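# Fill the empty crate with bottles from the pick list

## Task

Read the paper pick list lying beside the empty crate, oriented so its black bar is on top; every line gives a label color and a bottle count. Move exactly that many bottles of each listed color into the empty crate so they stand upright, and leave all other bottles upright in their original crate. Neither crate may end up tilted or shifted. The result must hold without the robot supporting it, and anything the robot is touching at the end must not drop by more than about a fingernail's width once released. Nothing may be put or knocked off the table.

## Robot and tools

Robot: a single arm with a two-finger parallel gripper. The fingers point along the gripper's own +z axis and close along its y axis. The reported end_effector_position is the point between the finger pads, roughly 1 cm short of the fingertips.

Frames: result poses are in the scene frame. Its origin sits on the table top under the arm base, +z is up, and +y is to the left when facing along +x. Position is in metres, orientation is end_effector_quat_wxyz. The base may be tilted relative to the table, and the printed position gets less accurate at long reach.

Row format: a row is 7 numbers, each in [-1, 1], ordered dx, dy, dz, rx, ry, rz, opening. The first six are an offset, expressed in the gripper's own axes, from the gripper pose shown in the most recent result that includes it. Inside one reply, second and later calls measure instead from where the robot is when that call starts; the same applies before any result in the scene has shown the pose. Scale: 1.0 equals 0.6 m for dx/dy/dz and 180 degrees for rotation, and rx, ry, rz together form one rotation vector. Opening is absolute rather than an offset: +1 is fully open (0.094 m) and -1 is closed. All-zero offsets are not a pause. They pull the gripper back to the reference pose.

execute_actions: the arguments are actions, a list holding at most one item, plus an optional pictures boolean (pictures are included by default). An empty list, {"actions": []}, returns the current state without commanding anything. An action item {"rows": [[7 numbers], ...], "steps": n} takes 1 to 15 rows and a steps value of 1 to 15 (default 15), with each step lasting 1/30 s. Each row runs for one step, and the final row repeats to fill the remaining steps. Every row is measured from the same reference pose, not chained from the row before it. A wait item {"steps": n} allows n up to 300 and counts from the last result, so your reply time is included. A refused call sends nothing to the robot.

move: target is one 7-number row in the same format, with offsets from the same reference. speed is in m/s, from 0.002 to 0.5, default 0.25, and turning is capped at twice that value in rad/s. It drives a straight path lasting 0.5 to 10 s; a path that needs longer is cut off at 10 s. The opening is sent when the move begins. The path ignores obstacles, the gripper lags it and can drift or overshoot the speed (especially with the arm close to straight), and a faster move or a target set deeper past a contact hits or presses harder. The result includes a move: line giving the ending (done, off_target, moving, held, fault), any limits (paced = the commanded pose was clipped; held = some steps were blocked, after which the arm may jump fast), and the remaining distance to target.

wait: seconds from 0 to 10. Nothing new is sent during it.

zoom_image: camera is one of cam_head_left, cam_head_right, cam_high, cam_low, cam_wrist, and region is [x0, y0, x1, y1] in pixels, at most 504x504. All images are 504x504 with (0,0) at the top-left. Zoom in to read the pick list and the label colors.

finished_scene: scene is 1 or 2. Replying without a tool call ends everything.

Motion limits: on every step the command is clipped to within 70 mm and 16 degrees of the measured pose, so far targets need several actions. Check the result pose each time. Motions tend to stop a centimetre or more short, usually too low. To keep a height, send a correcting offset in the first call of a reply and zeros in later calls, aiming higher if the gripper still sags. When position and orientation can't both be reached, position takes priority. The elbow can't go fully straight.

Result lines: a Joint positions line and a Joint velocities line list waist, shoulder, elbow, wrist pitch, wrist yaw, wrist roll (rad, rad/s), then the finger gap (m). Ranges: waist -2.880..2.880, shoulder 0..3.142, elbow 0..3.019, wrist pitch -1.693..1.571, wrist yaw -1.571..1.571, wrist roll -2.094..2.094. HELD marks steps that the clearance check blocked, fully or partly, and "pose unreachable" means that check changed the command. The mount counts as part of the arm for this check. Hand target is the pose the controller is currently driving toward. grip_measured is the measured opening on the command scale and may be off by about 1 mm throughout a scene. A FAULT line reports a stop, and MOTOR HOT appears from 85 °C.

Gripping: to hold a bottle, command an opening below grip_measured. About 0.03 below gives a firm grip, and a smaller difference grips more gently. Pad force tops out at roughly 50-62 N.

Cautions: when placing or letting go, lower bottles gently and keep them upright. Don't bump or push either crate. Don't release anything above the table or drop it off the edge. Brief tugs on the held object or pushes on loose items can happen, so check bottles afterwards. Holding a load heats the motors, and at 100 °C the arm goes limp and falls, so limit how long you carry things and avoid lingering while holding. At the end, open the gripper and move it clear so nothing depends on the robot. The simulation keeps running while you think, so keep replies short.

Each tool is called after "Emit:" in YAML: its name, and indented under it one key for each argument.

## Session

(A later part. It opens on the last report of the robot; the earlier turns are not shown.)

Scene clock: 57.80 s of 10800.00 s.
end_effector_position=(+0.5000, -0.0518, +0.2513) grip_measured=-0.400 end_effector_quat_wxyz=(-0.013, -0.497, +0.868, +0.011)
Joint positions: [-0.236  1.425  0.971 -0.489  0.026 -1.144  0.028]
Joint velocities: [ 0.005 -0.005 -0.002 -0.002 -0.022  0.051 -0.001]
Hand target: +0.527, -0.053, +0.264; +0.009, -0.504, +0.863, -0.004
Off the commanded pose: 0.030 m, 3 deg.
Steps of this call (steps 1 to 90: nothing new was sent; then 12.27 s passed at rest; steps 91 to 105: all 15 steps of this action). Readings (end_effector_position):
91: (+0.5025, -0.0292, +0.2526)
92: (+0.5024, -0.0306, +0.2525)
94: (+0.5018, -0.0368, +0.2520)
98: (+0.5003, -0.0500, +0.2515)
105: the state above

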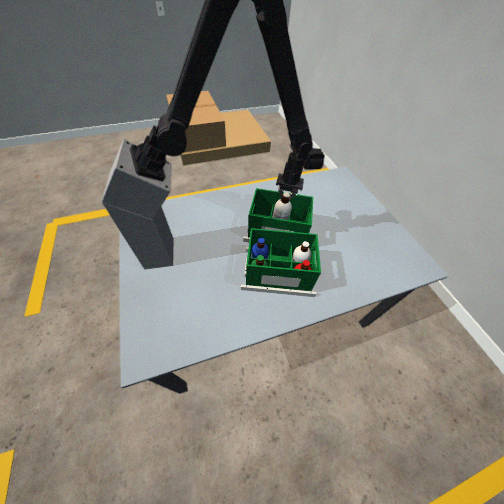

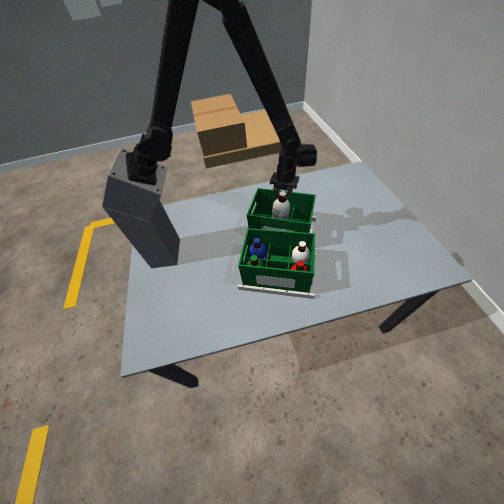

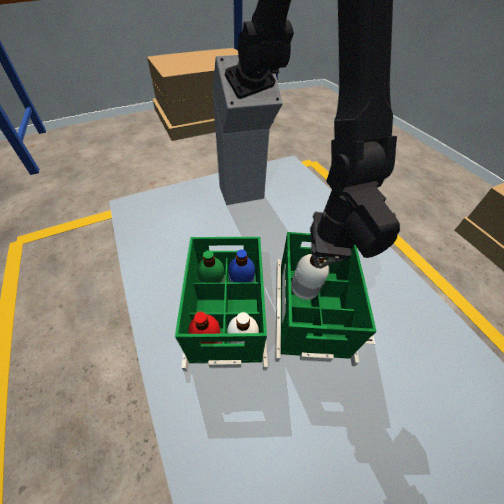

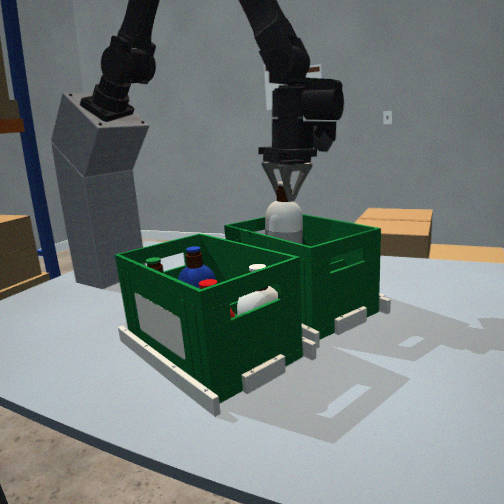

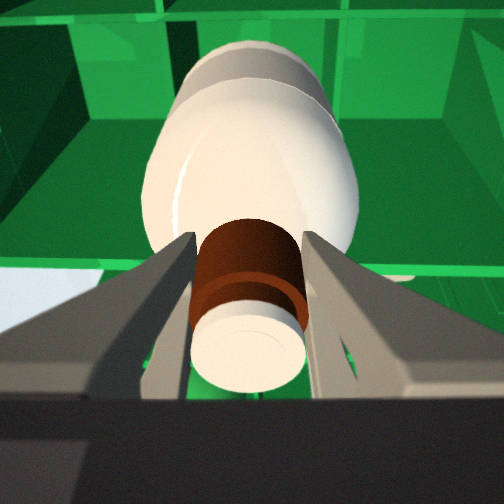

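Emit:
execute_actions:
  actions:
    - {"rows":[[-0.022,-0.042,-0.015,0.015,-0.006,0,-0.6],[-0.022,-0.042,-0.01,0.015,-0.006,0,-0.6],[-0.022,-0.042,-0.005,0.015,-0.006,0,-0.6],[-0.022,-0.042,0,0.015,-0.006,0,-0.6],[-0.022,-0.042,0.005,0.015,-0.006,0,-0.6],[-0.022,-0.042,0.01,0.015,-0.006,0,-0.6],[-0.022,-0.042,0.015,0.015,-0.006,0,-0.6],[-0.022,-0.042,0.02,0.015,-0.006,0,-0.6],[-0.022,-0.042,0.025,0.015,-0.006,0,-0.6],[-0.022,-0.042,0.03,0.015,-0.006,0,-0.6],[-0.022,-0.042,0.035,0.015,-0.006,0,-0.6],[-0.022,-0.042,0.04,0.015,-0.006,0,-0.6]],"steps":15}

Emit:
move:
  target: [-0.022,-0.042,0.105,0.015,-0.006,0,-0.6]
  speed: 0.04

Scene clock: 69.90 s of 10800.00 s.
end_effector_position=(+0.4968, -0.0504, +0.2127) grip_measured=-0.400 end_effector_quat_wxyz=(-0.018, -0.498, +0.867, +0.015)
Joint positions: [-0.236  1.525  0.989 -0.42   0.026 -1.146  0.028]
Joint velocities: [-0.015  0.122 -0.002  0.022 -0.007 -0.051  0.   ]
Hand target: +0.526, -0.053, +0.227; +0.007, -0.497, +0.868, -0.005
Off the commanded pose: 0.034 m, 4 deg.
Steps of this call (steps 1 to 90: nothing new was sent; then 8.60 s passed at rest; steps 91 to 105: all 15 steps of this action). Readings (end_effector_position):
91: (+0.4998, -0.0517, +0.2510)
92: (+0.5001, -0.0518, +0.2504)
94: (+0.5010, -0.0518, +0.2471)
98: (+0.5026, -0.0516, +0.2350)
105: the state above

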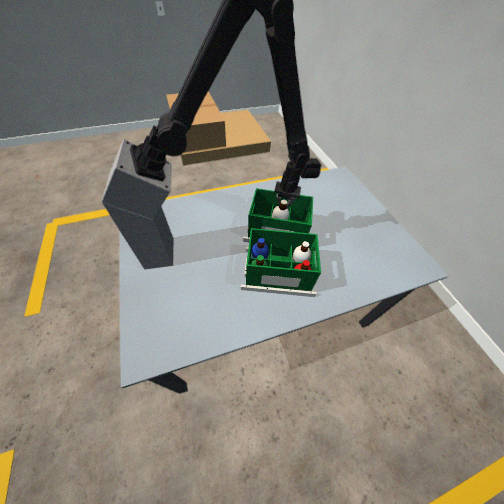

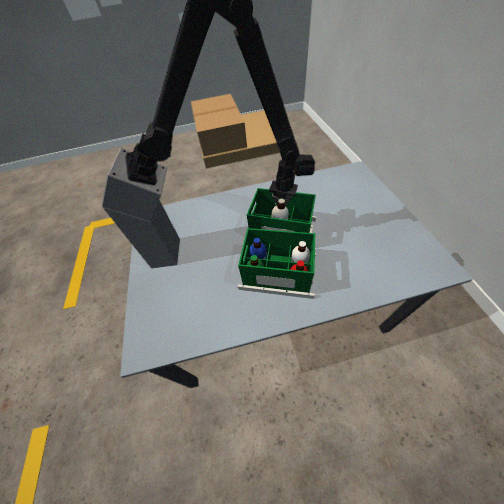

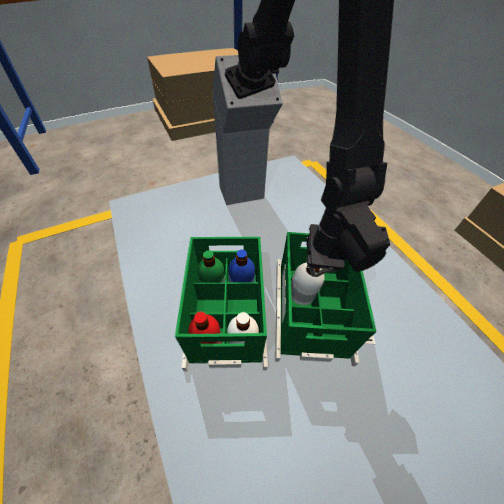

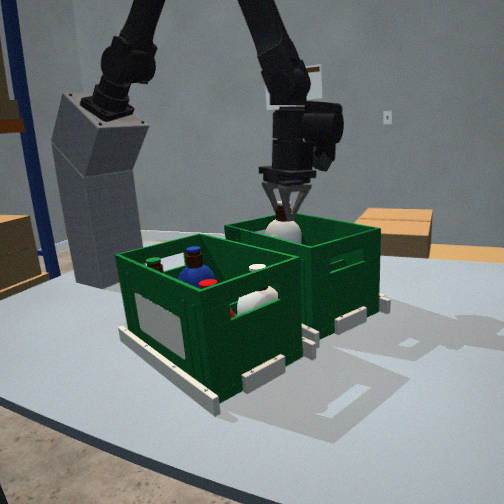

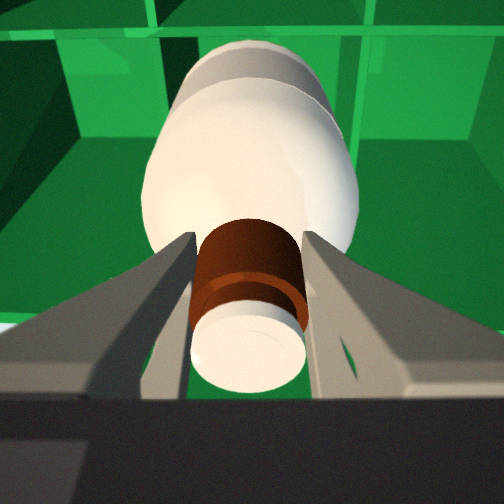

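Scene clock: 72.10 s of 10800.00 s.
end_effector_position=(+0.4971, -0.0488, +0.1451) grip_measured=-0.400 end_effector_quat_wxyz=(-0.018, -0.498, +0.867, +0.013)
Joint positions: [-0.236  1.705  1.047 -0.296  0.028 -1.146  0.028]
Joint velocities: [-0.005 -0.015 -0.032 -0.007 -0.081 -0.007 -0.001]
Hand target: +0.520, -0.051, +0.147; +0.001, -0.498, +0.867, -0.001
Off the commanded pose: 0.025 m, 3 deg.
move: off_target

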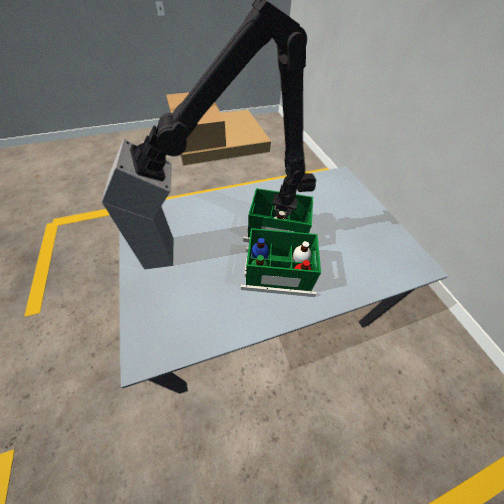

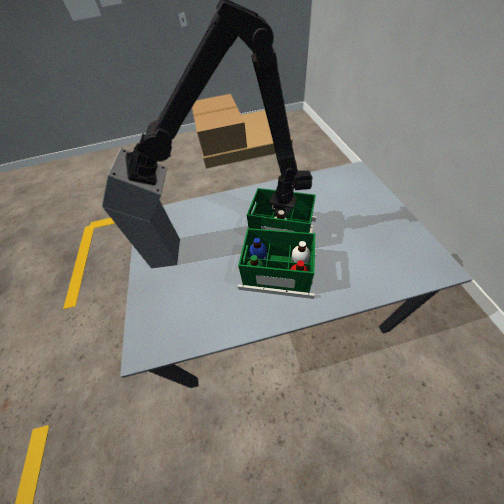

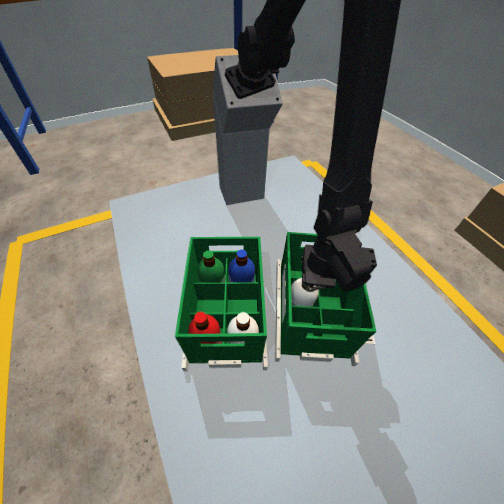

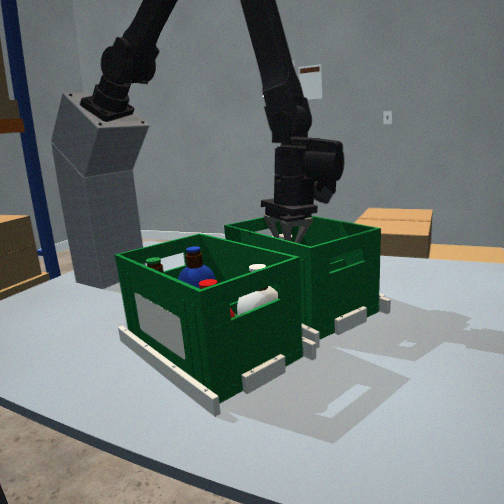

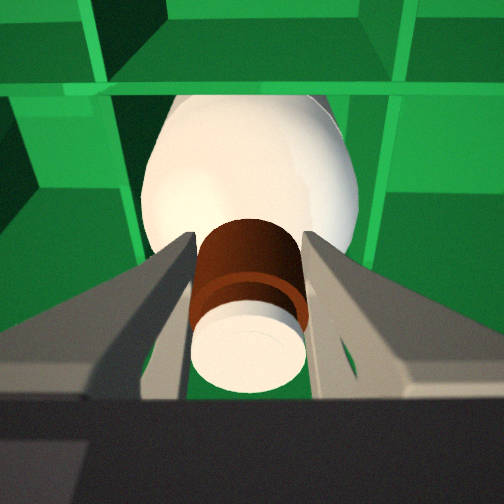

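Emit:
execute_actions:
  actions:
    - {"rows":[[-0.01,-0.02,0,0.01,0,0,0.25]],"steps":15}
  pictures: false

Emit:
move:
  target: [-0.01,-0.02,-0.23,0.01,-0.004,0,0.25]

Emit:
move:
  target: [0.42,0.065,-0.02,0,0,0.75,0.25]
  speed: 0.4

Scene clock: 78.90 s of 10800.00 s.
end_effector_position=(+0.4991, -0.0511, +0.1452) grip_measured=+0.247 end_effector_quat_wxyz=(-0.019, -0.498, +0.867, +0.007)
Joint positions: [-0.236  1.705  1.049 -0.291  0.04  -1.146  0.059]
Joint velocities: [-0.005 -0.024 -0.007 -0.002 -0.037 -0.11   0.001]
Hand target: +0.510, -0.050, +0.145; -0.010, -0.498, +0.867, -0.000
Off the commanded pose: 0.011 m, 1 deg.
Steps of this call (steps 1 to 90: nothing new was sent; then 3.30 s passed at rest; steps 91 to 105: all 15 steps of this action). Readings (end_effector_position):
91: (+0.4971, -0.0498, +0.1451)
92: (+0.4980, -0.0506, +0.1451)
94: (+0.4990, -0.0510, +0.1452)
98: (+0.4991, -0.0511, +0.1452)
105: the state above

Scene clock: 80.20 s of 10800.00 s.
end_effector_position=(+0.5228, -0.0548, +0.2864) grip_measured=+0.247 end_effector_quat_wxyz=(-0.000, -0.500, +0.866, -0.008)
Joint positions: [-0.228  1.354  1.001 -0.546  0.047 -1.146  0.059]
Joint velocities: [-0.005 -0.015 -0.007 -0.002 -0.022 -0.037 -0.   ]
Hand target: +0.520, -0.051, +0.284; -0.005, -0.498, +0.867, -0.004
Off the commanded pose: 0.007 m, 1 deg.
move: done

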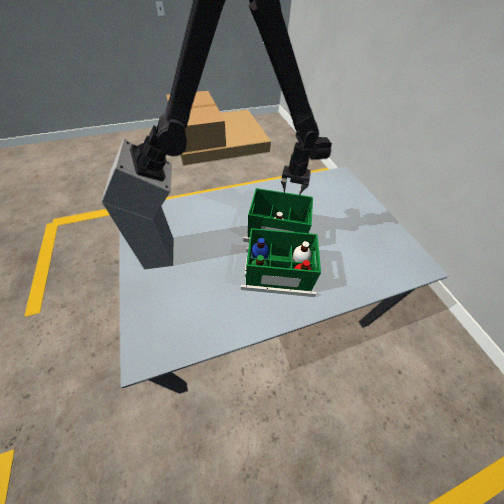

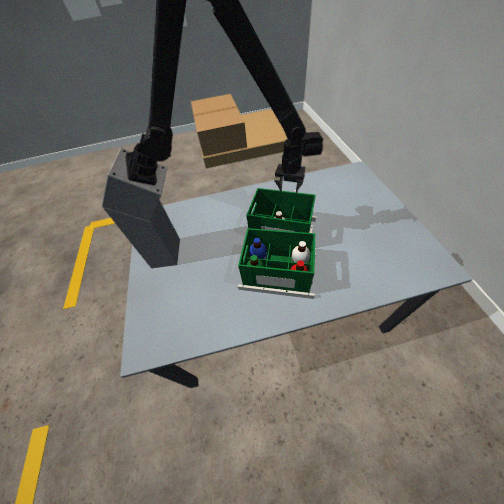

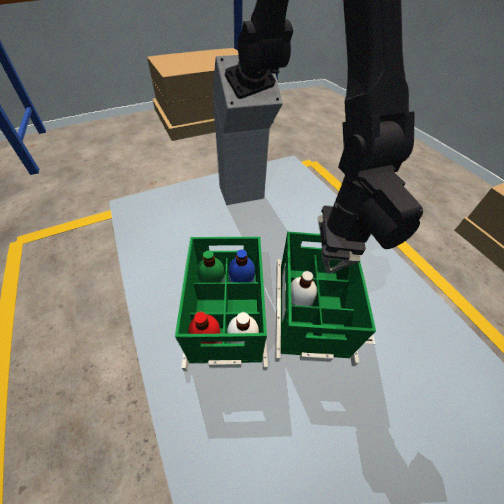

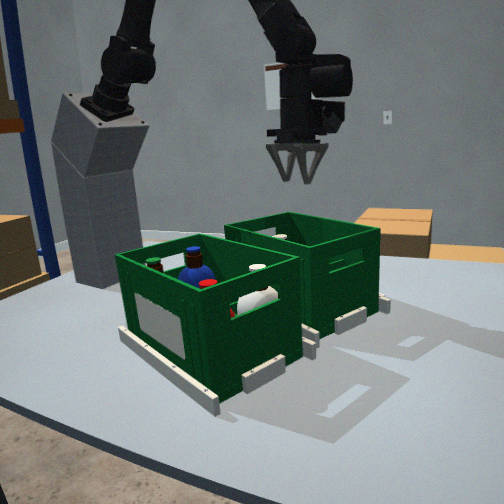

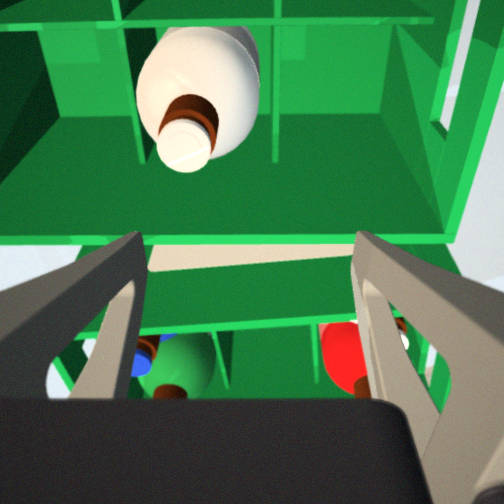

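Scene clock: 83.77 s of 10800.00 s.
end_effector_position=(+0.3660, -0.2551, +0.3067) grip_measured=+0.248 end_effector_quat_wxyz=(+0.011, +0.595, +0.804, -0.011)
Joint positions: [-0.862  1.293  0.774 -0.45  -0.322  0.663  0.059]
Joint velocities: [-0.005 -0.015 -0.017  0.007 -0.007  0.022 -0.001]
Hand target: +0.362, -0.256, +0.303; +0.010, +0.604, +0.797, -0.011
Off the commanded pose: 0.008 m, 2 deg.
move: done

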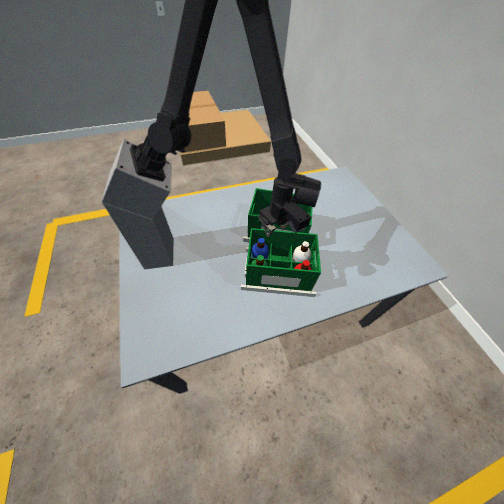

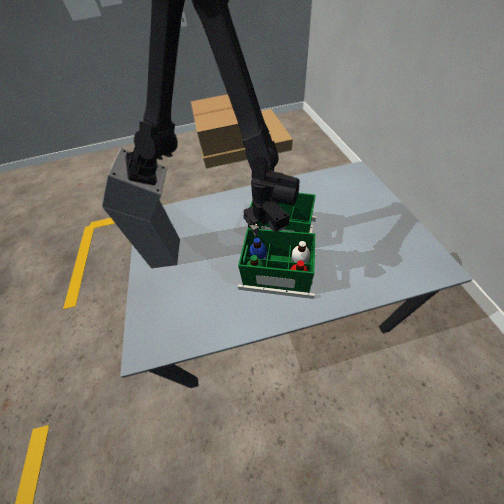

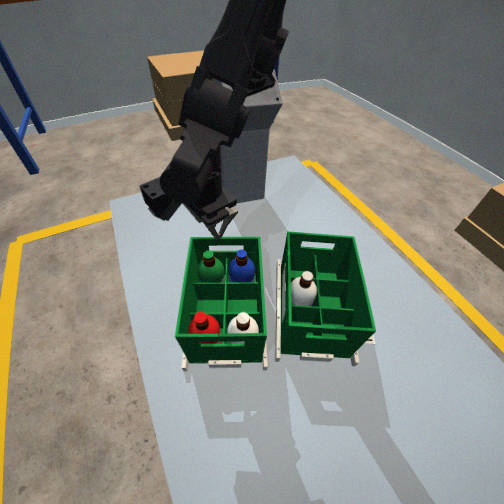

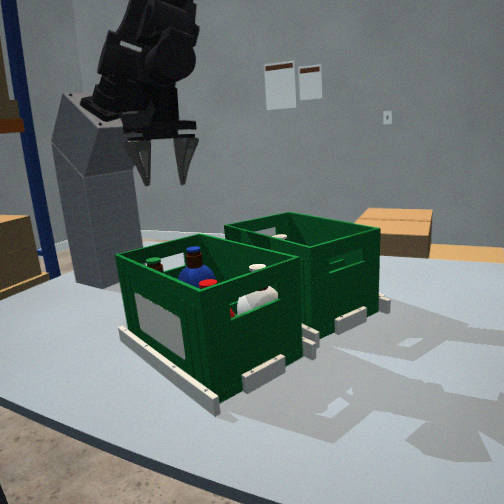

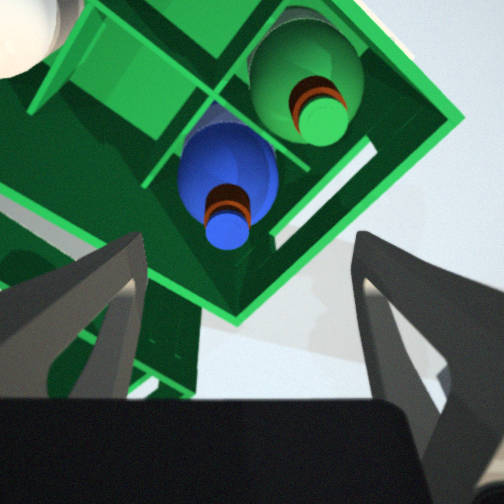

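Emit:
move:
  target: [-0.005,-0.05,0.17,0,0,0,0.25]
  speed: 0.15

Scene clock: 87.60 s of 10800.00 s.
end_effector_position=(+0.3268, -0.2673, +0.2036) grip_measured=+0.248 end_effector_quat_wxyz=(+0.001, +0.595, +0.803, -0.011)
Joint positions: [-0.852  1.604  0.764 -0.149 -0.315  0.667  0.059]
Joint velocities: [ 0.024 -0.005  0.012  0.007  0.007 -0.081 -0.001]
Hand target: +0.337, -0.269, +0.204; +0.011, +0.595, +0.804, -0.011
Off the commanded pose: 0.012 m, 1 deg.
move: off_target

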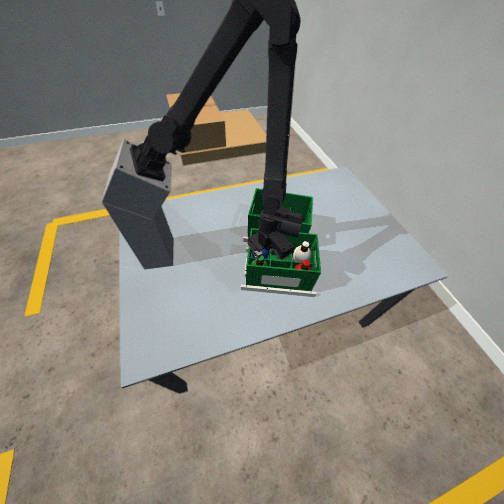

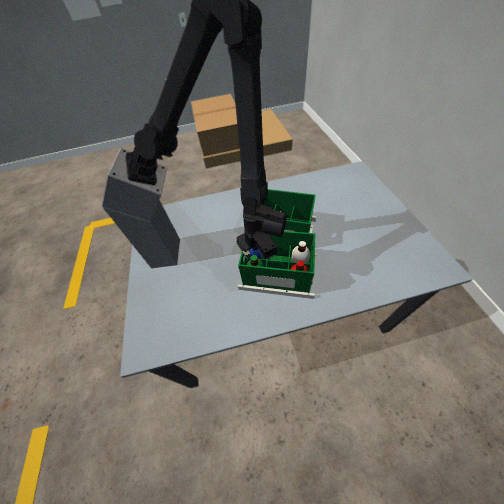

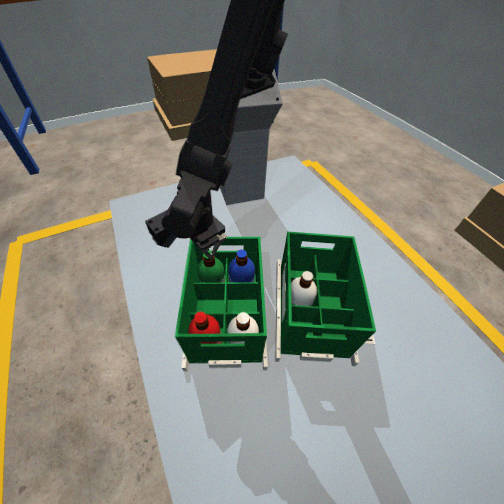

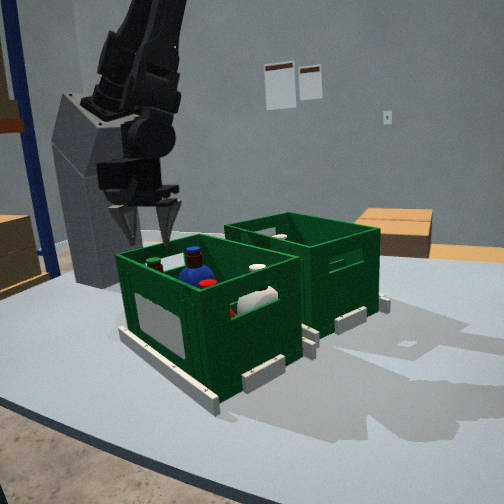

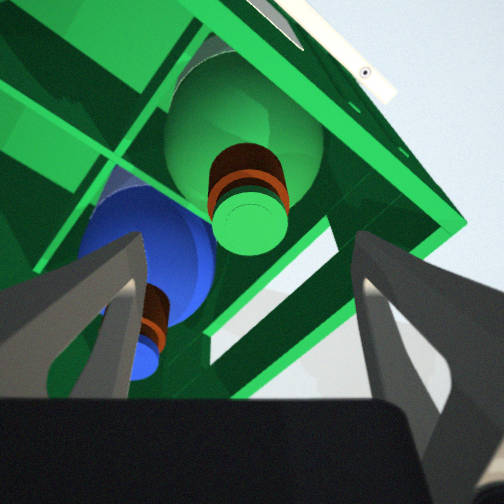

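Emit:
move:
  target: [0,0.018,0.095,-0.005,0,0,0.2]
  speed: 0.08

Scene clock: 91.17 s of 10800.00 s.
end_effector_position=(+0.3318, -0.2642, +0.1488) grip_measured=+0.203 end_effector_quat_wxyz=(+0.002, +0.592, +0.806, -0.004)
Joint positions: [-0.803  1.764  0.824 -0.033 -0.303  0.703  0.057]
Joint velocities: [-0.005 -0.005  0.007  0.002  0.037  0.022 -0.001]
Hand target: +0.336, -0.264, +0.146; +0.006, +0.595, +0.803, -0.004
Off the commanded pose: 0.005 m, 1 deg.
move: done

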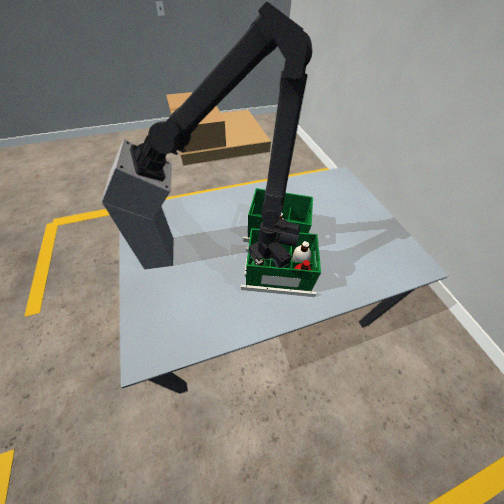

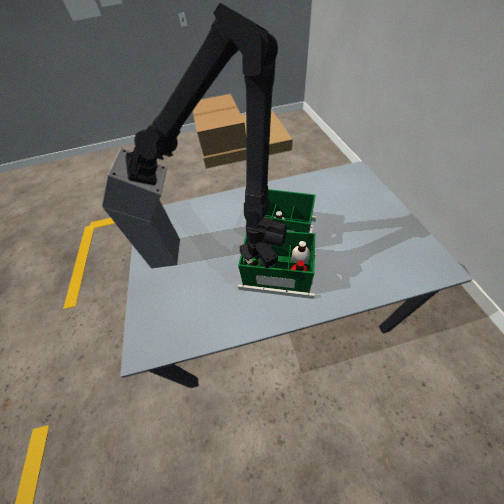

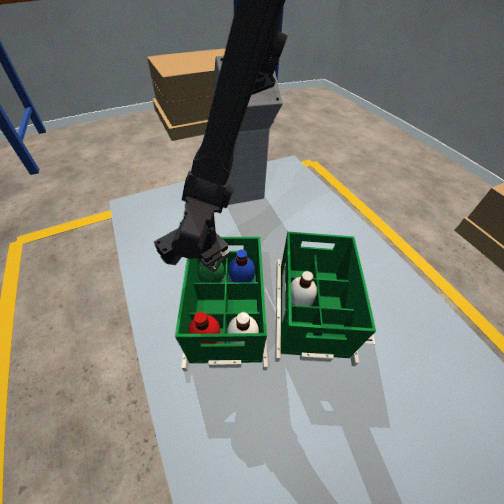

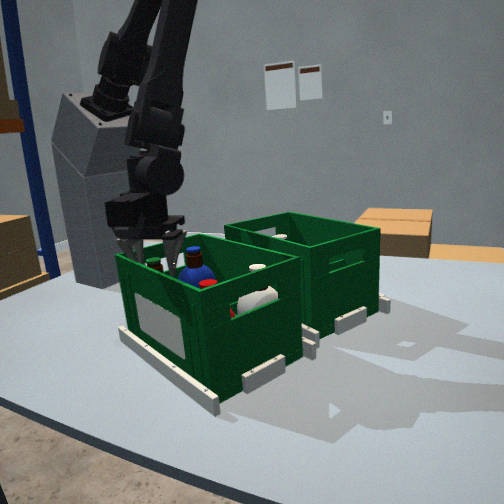

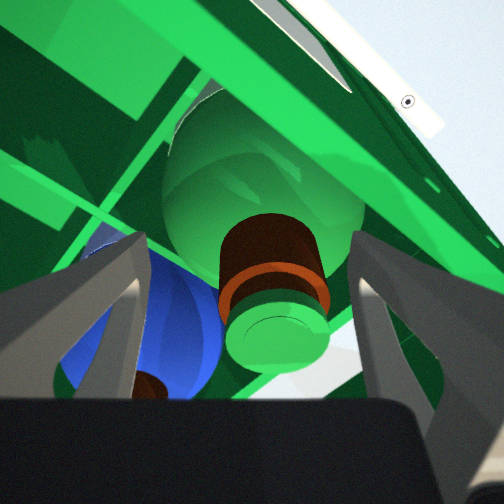

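Emit:
move:
  target: [0,-0.005,0.01,0,0,0,0.2]
  speed: 0.05

Emit:
execute_actions:
  actions:
    - {"rows":[[0,0,0,0,0,0,-0.6]],"steps":15}
  pictures: false

Emit:
move:
  target: [-0.01,0.035,-0.47,-0.012,0,0,-0.6]
  speed: 0.15

Scene clock: 99.50 s of 10800.00 s.
end_effector_position=(+0.3313, -0.2644, +0.1475) grip_measured=+0.203 end_effector_quat_wxyz=(+0.002, +0.593, +0.805, -0.004)
Joint positions: [-0.803  1.768  0.824 -0.027 -0.303  0.704  0.056]
Joint velocities: [ 0.005 -0.024 -0.007 -0.007 -0.051 -0.037 -0.   ]
Hand target: +0.329, -0.265, +0.143; +0.002, +0.592, +0.806, -0.004
Off the commanded pose: 0.005 m, 0 deg.
After step 90, 4.63 s passed at rest.
move: done

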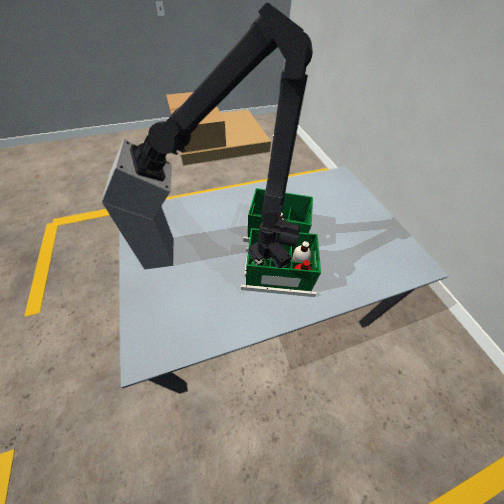

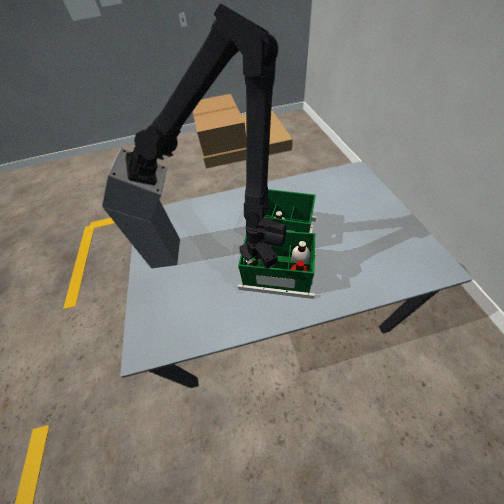

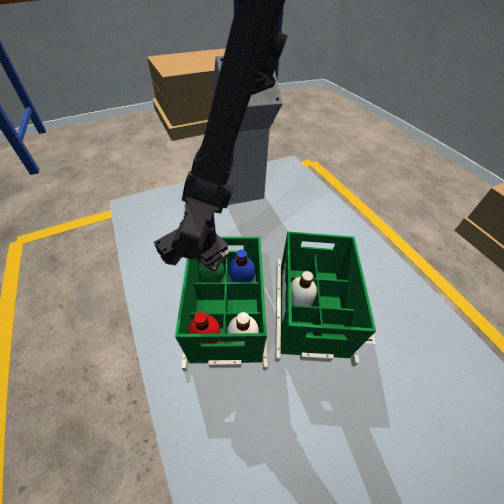

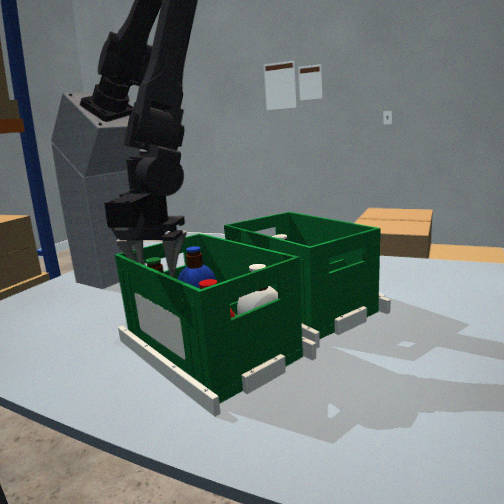

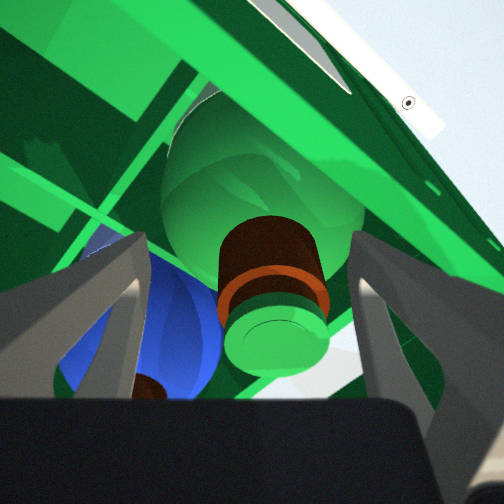

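Scene clock: 100.00 s of 10800.00 s.
end_effector_position=(+0.3306, -0.2645, +0.1476) grip_measured=-0.402 end_effector_quat_wxyz=(+0.002, +0.593, +0.805, -0.005)
Joint positions: [-0.803  1.768  0.823 -0.027 -0.301  0.704  0.028]
Joint velocities: [ 0.015 -0.005 -0.002 -0.002  0.051  0.051 -0.002]
Hand target: +0.331, -0.264, +0.148; +0.002, +0.593, +0.805, -0.004
Off the commanded pose: 0.001 m, 0 deg.
Steps of this call (steps 1 to 15: all 15 steps of this action). Readings (end_effector_position):
1: (+0.3313, -0.2644, +0.1475)
2: (+0.3310, -0.2646, +0.1475)
4: (+0.3306, -0.2645, +0.1476)
8: (+0.3306, -0.2645, +0.1476)
15: the state above

Scene clock: 102.57 s of 10800.00 s.
end_effector_position=(+0.3335, -0.2455, +0.4077) grip_measured=-0.402 end_effector_quat_wxyz=(-0.021, +0.604, +0.797, +0.014)
Joint positions: [-1.041  1.056  0.785 -0.835 -0.458  0.492  0.028]
Joint velocities: [-0.024 -0.005 -0.012 -0.037  0.051  0.066 -0.001]
Hand target: +0.356, -0.262, +0.432; +0.013, +0.591, +0.806, +0.006
Off the commanded pose: 0.033 m, 4 deg.
move: off_target

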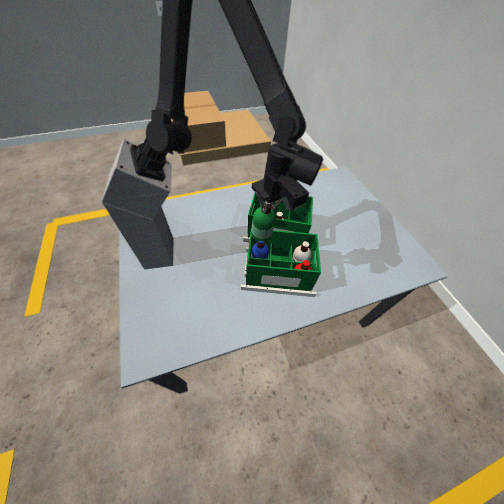

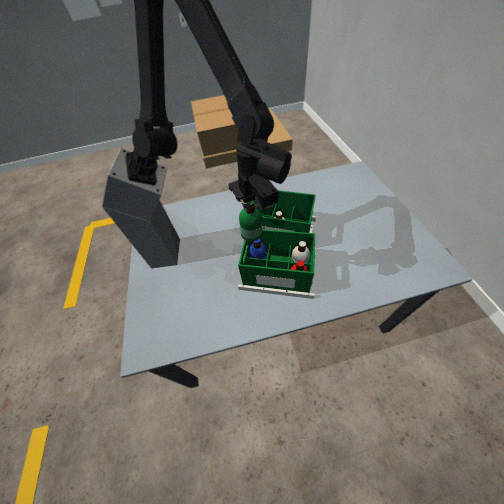

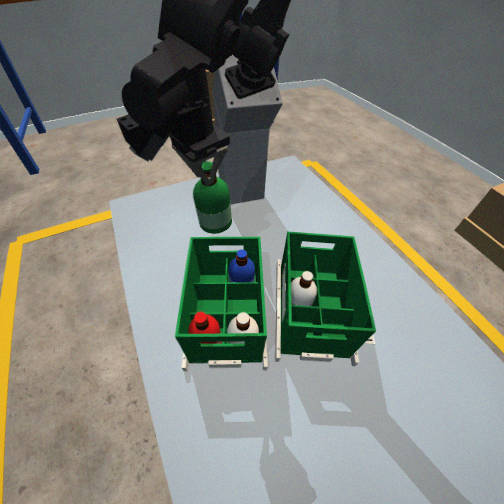

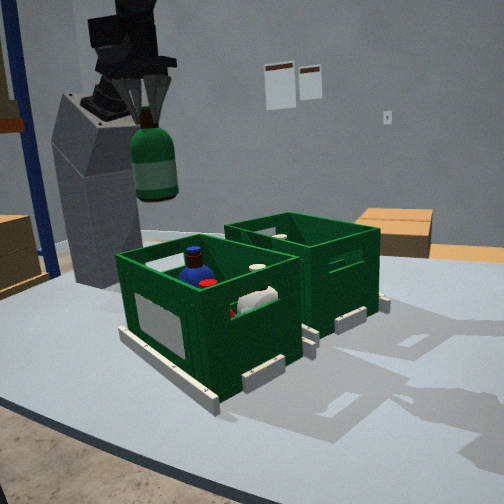

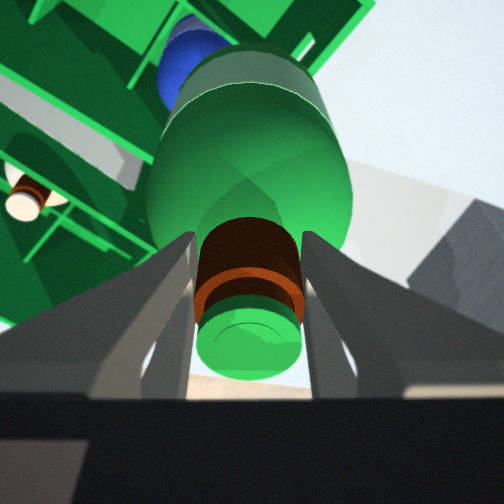

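Emit:
move:
  target: [0.33,0.49,-0.02,-0.015,-0.02,0.2,-0.6]

Scene clock: 110.03 s of 10800.00 s.
end_effector_position=(+0.5338, +0.0254, +0.4007) grip_measured=-0.402 end_effector_quat_wxyz=(-0.013, +0.817, +0.576, -0.018)
Joint positions: [ 0.003  1.177  1.112 -0.908  0.17   2.008  0.028]
Joint velocities: [-0.015 -0.005  0.017  0.012  0.051  0.037  0.001]
Hand target: +0.566, +0.023, +0.432; +0.007, +0.826, +0.564, +0.016
Off the commanded pose: 0.041 m, 4 deg.
After step 90, 2.37 s passed at rest.
move: off_target

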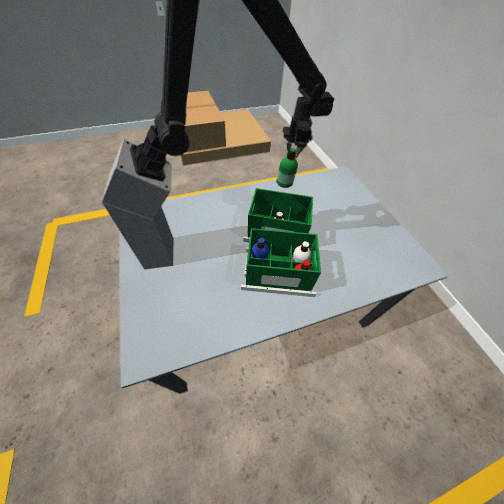

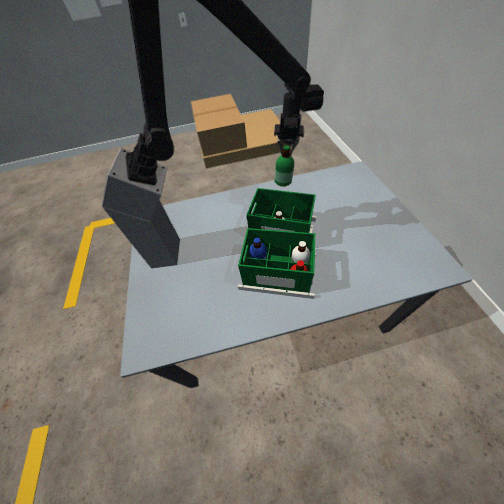

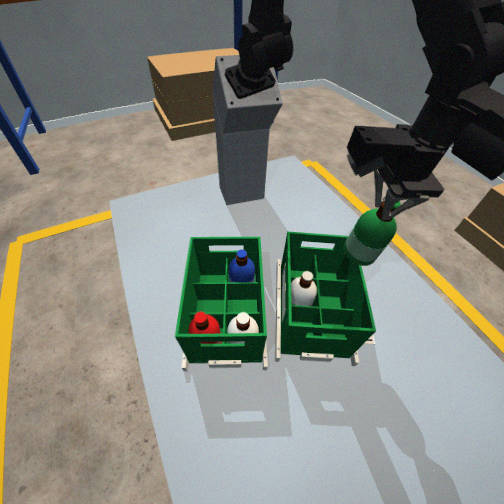

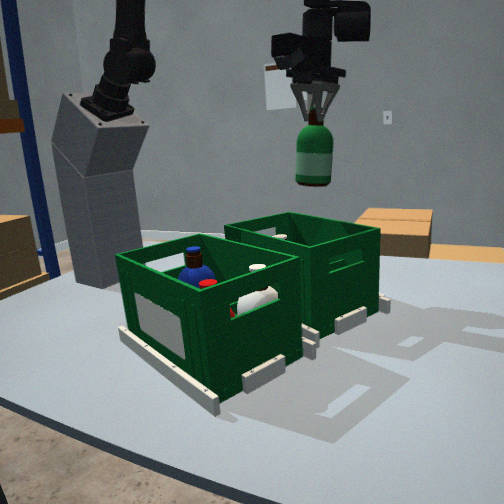

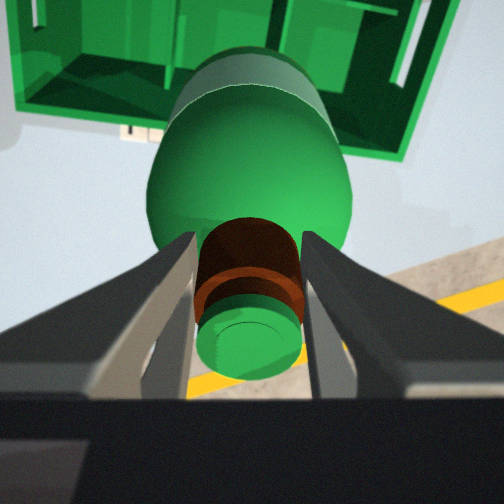

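Emit:
move:
  target: [-0.01,0.075,0.19,-0.025,0.008,0,-0.6]
  speed: 0.08

Scene clock: 117.07 s of 10800.00 s.
end_effector_position=(+0.5427, +0.0071, +0.2659) grip_measured=-0.402 end_effector_quat_wxyz=(-0.003, +0.818, +0.575, -0.011)
Joint positions: [-0.088  1.451  1.086 -0.575  0.127  1.933  0.028]
Joint velocities: [-0.005 -0.005  0.007  0.002  0.022 -0.022 -0.001]
Hand target: +0.567, +0.004, +0.285; +0.014, +0.817, +0.577, +0.014
Off the commanded pose: 0.033 m, 3 deg.
move: off_target

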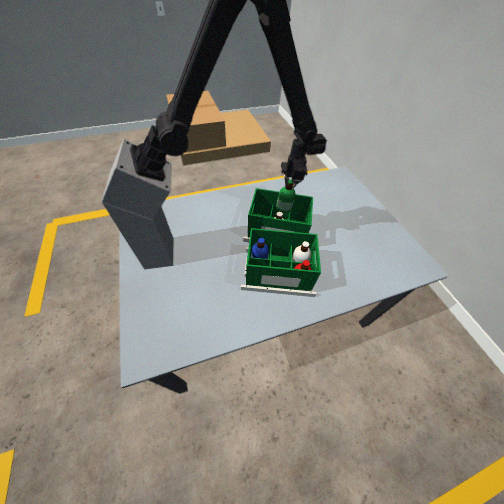

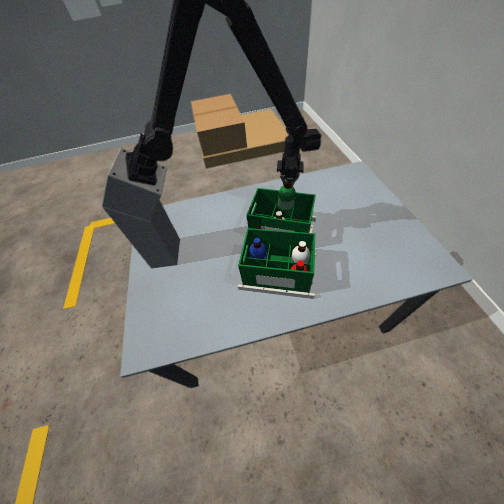

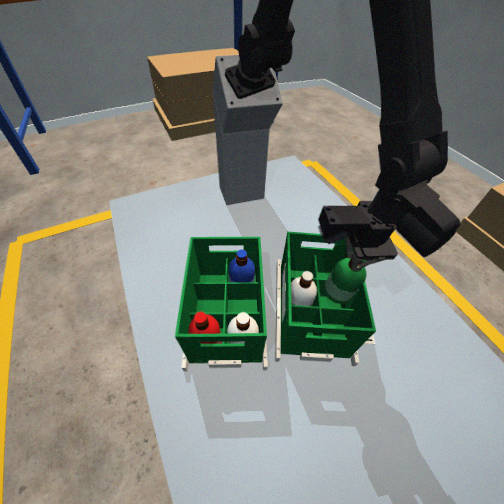

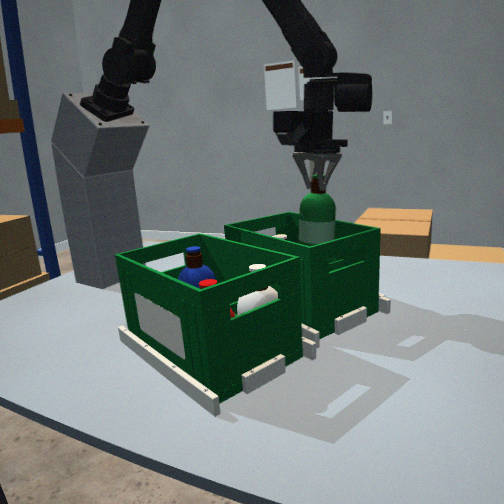

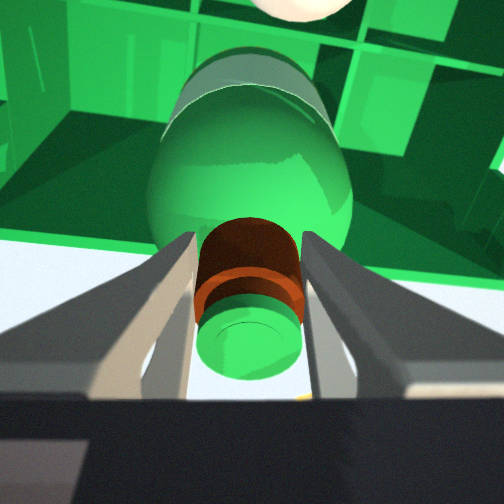

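Shift -Y 7 mm, +X 8 mm.

Emit:
execute_actions:
  actions:
    - {"rows":[[0.024,0.03,-0.02,-0.018,0.004,0,-0.6],[0.024,0.03,-0.02,-0.018,0.004,0,-0.6],[0.024,0.03,-0.015,-0.018,0.004,0,-0.6],[0.024,0.03,-0.01,-0.018,0.004,0,-0.6],[0.024,0.03,-0.005,-0.018,0.004,0,-0.6],[0.024,0.03,0,-0.018,0.004,0,-0.6],[0.024,0.03,0.005,-0.018,0.004,0,-0.6]],"steps":15}

Scene clock: 123.77 s of 10800.00 s.
end_effector_position=(+0.5391, +0.0098, +0.2430) grip_measured=-0.402 end_effector_quat_wxyz=(+0.002, +0.817, +0.577, -0.018)
Joint positions: [-0.082  1.503  1.086 -0.528  0.146  1.932  0.028]
Joint velocities: [-0.024 -0.005 -0.007  0.007  0.051 -0.037  0.   ]
Hand target: +0.564, +0.014, +0.262; +0.016, +0.818, +0.574, +0.010
Off the commanded pose: 0.032 m, 4 deg.
Steps of this call (steps 1 to 90: nothing new was sent; then 3.20 s passed at rest; steps 91 to 105: all 15 steps of this action). Readings (end_effector_position):
91: (+0.5430, +0.0064, +0.2656)
92: (+0.5435, +0.0063, +0.2653)
94: (+0.5449, +0.0070, +0.2635)
98: (+0.5454, +0.0083, +0.2545)
105: the state above

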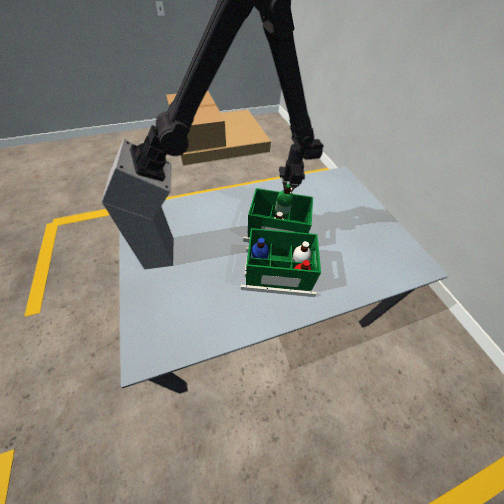

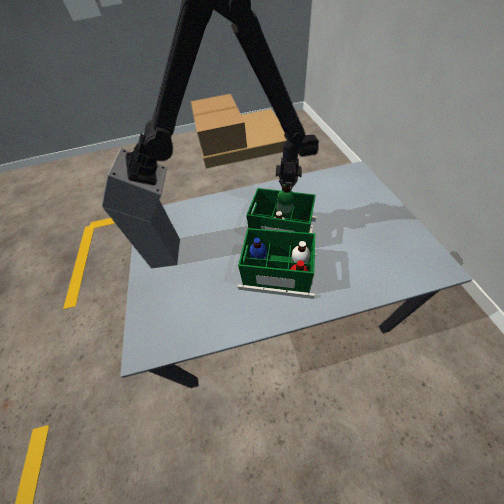

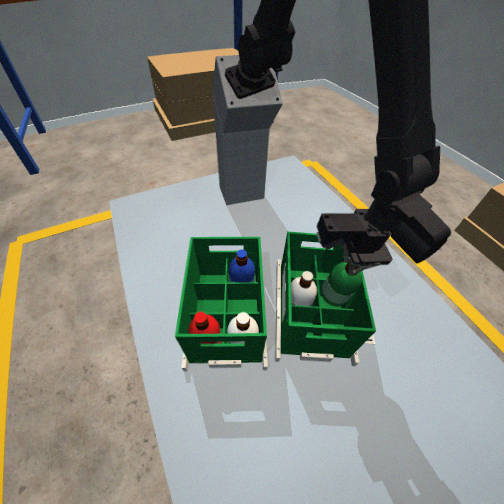

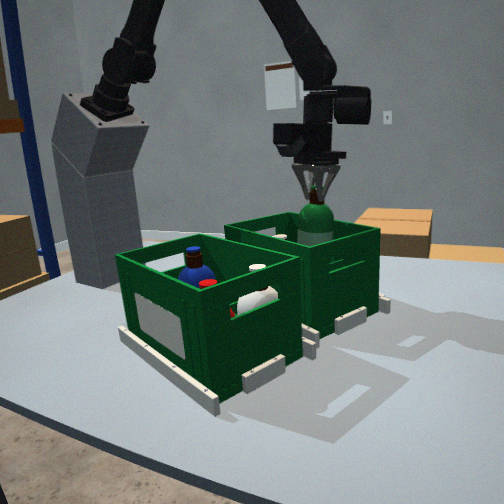

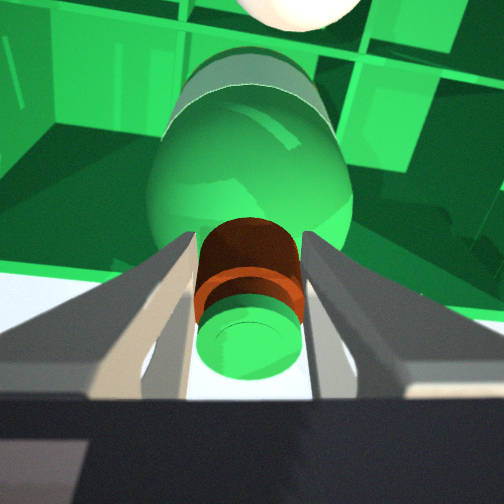

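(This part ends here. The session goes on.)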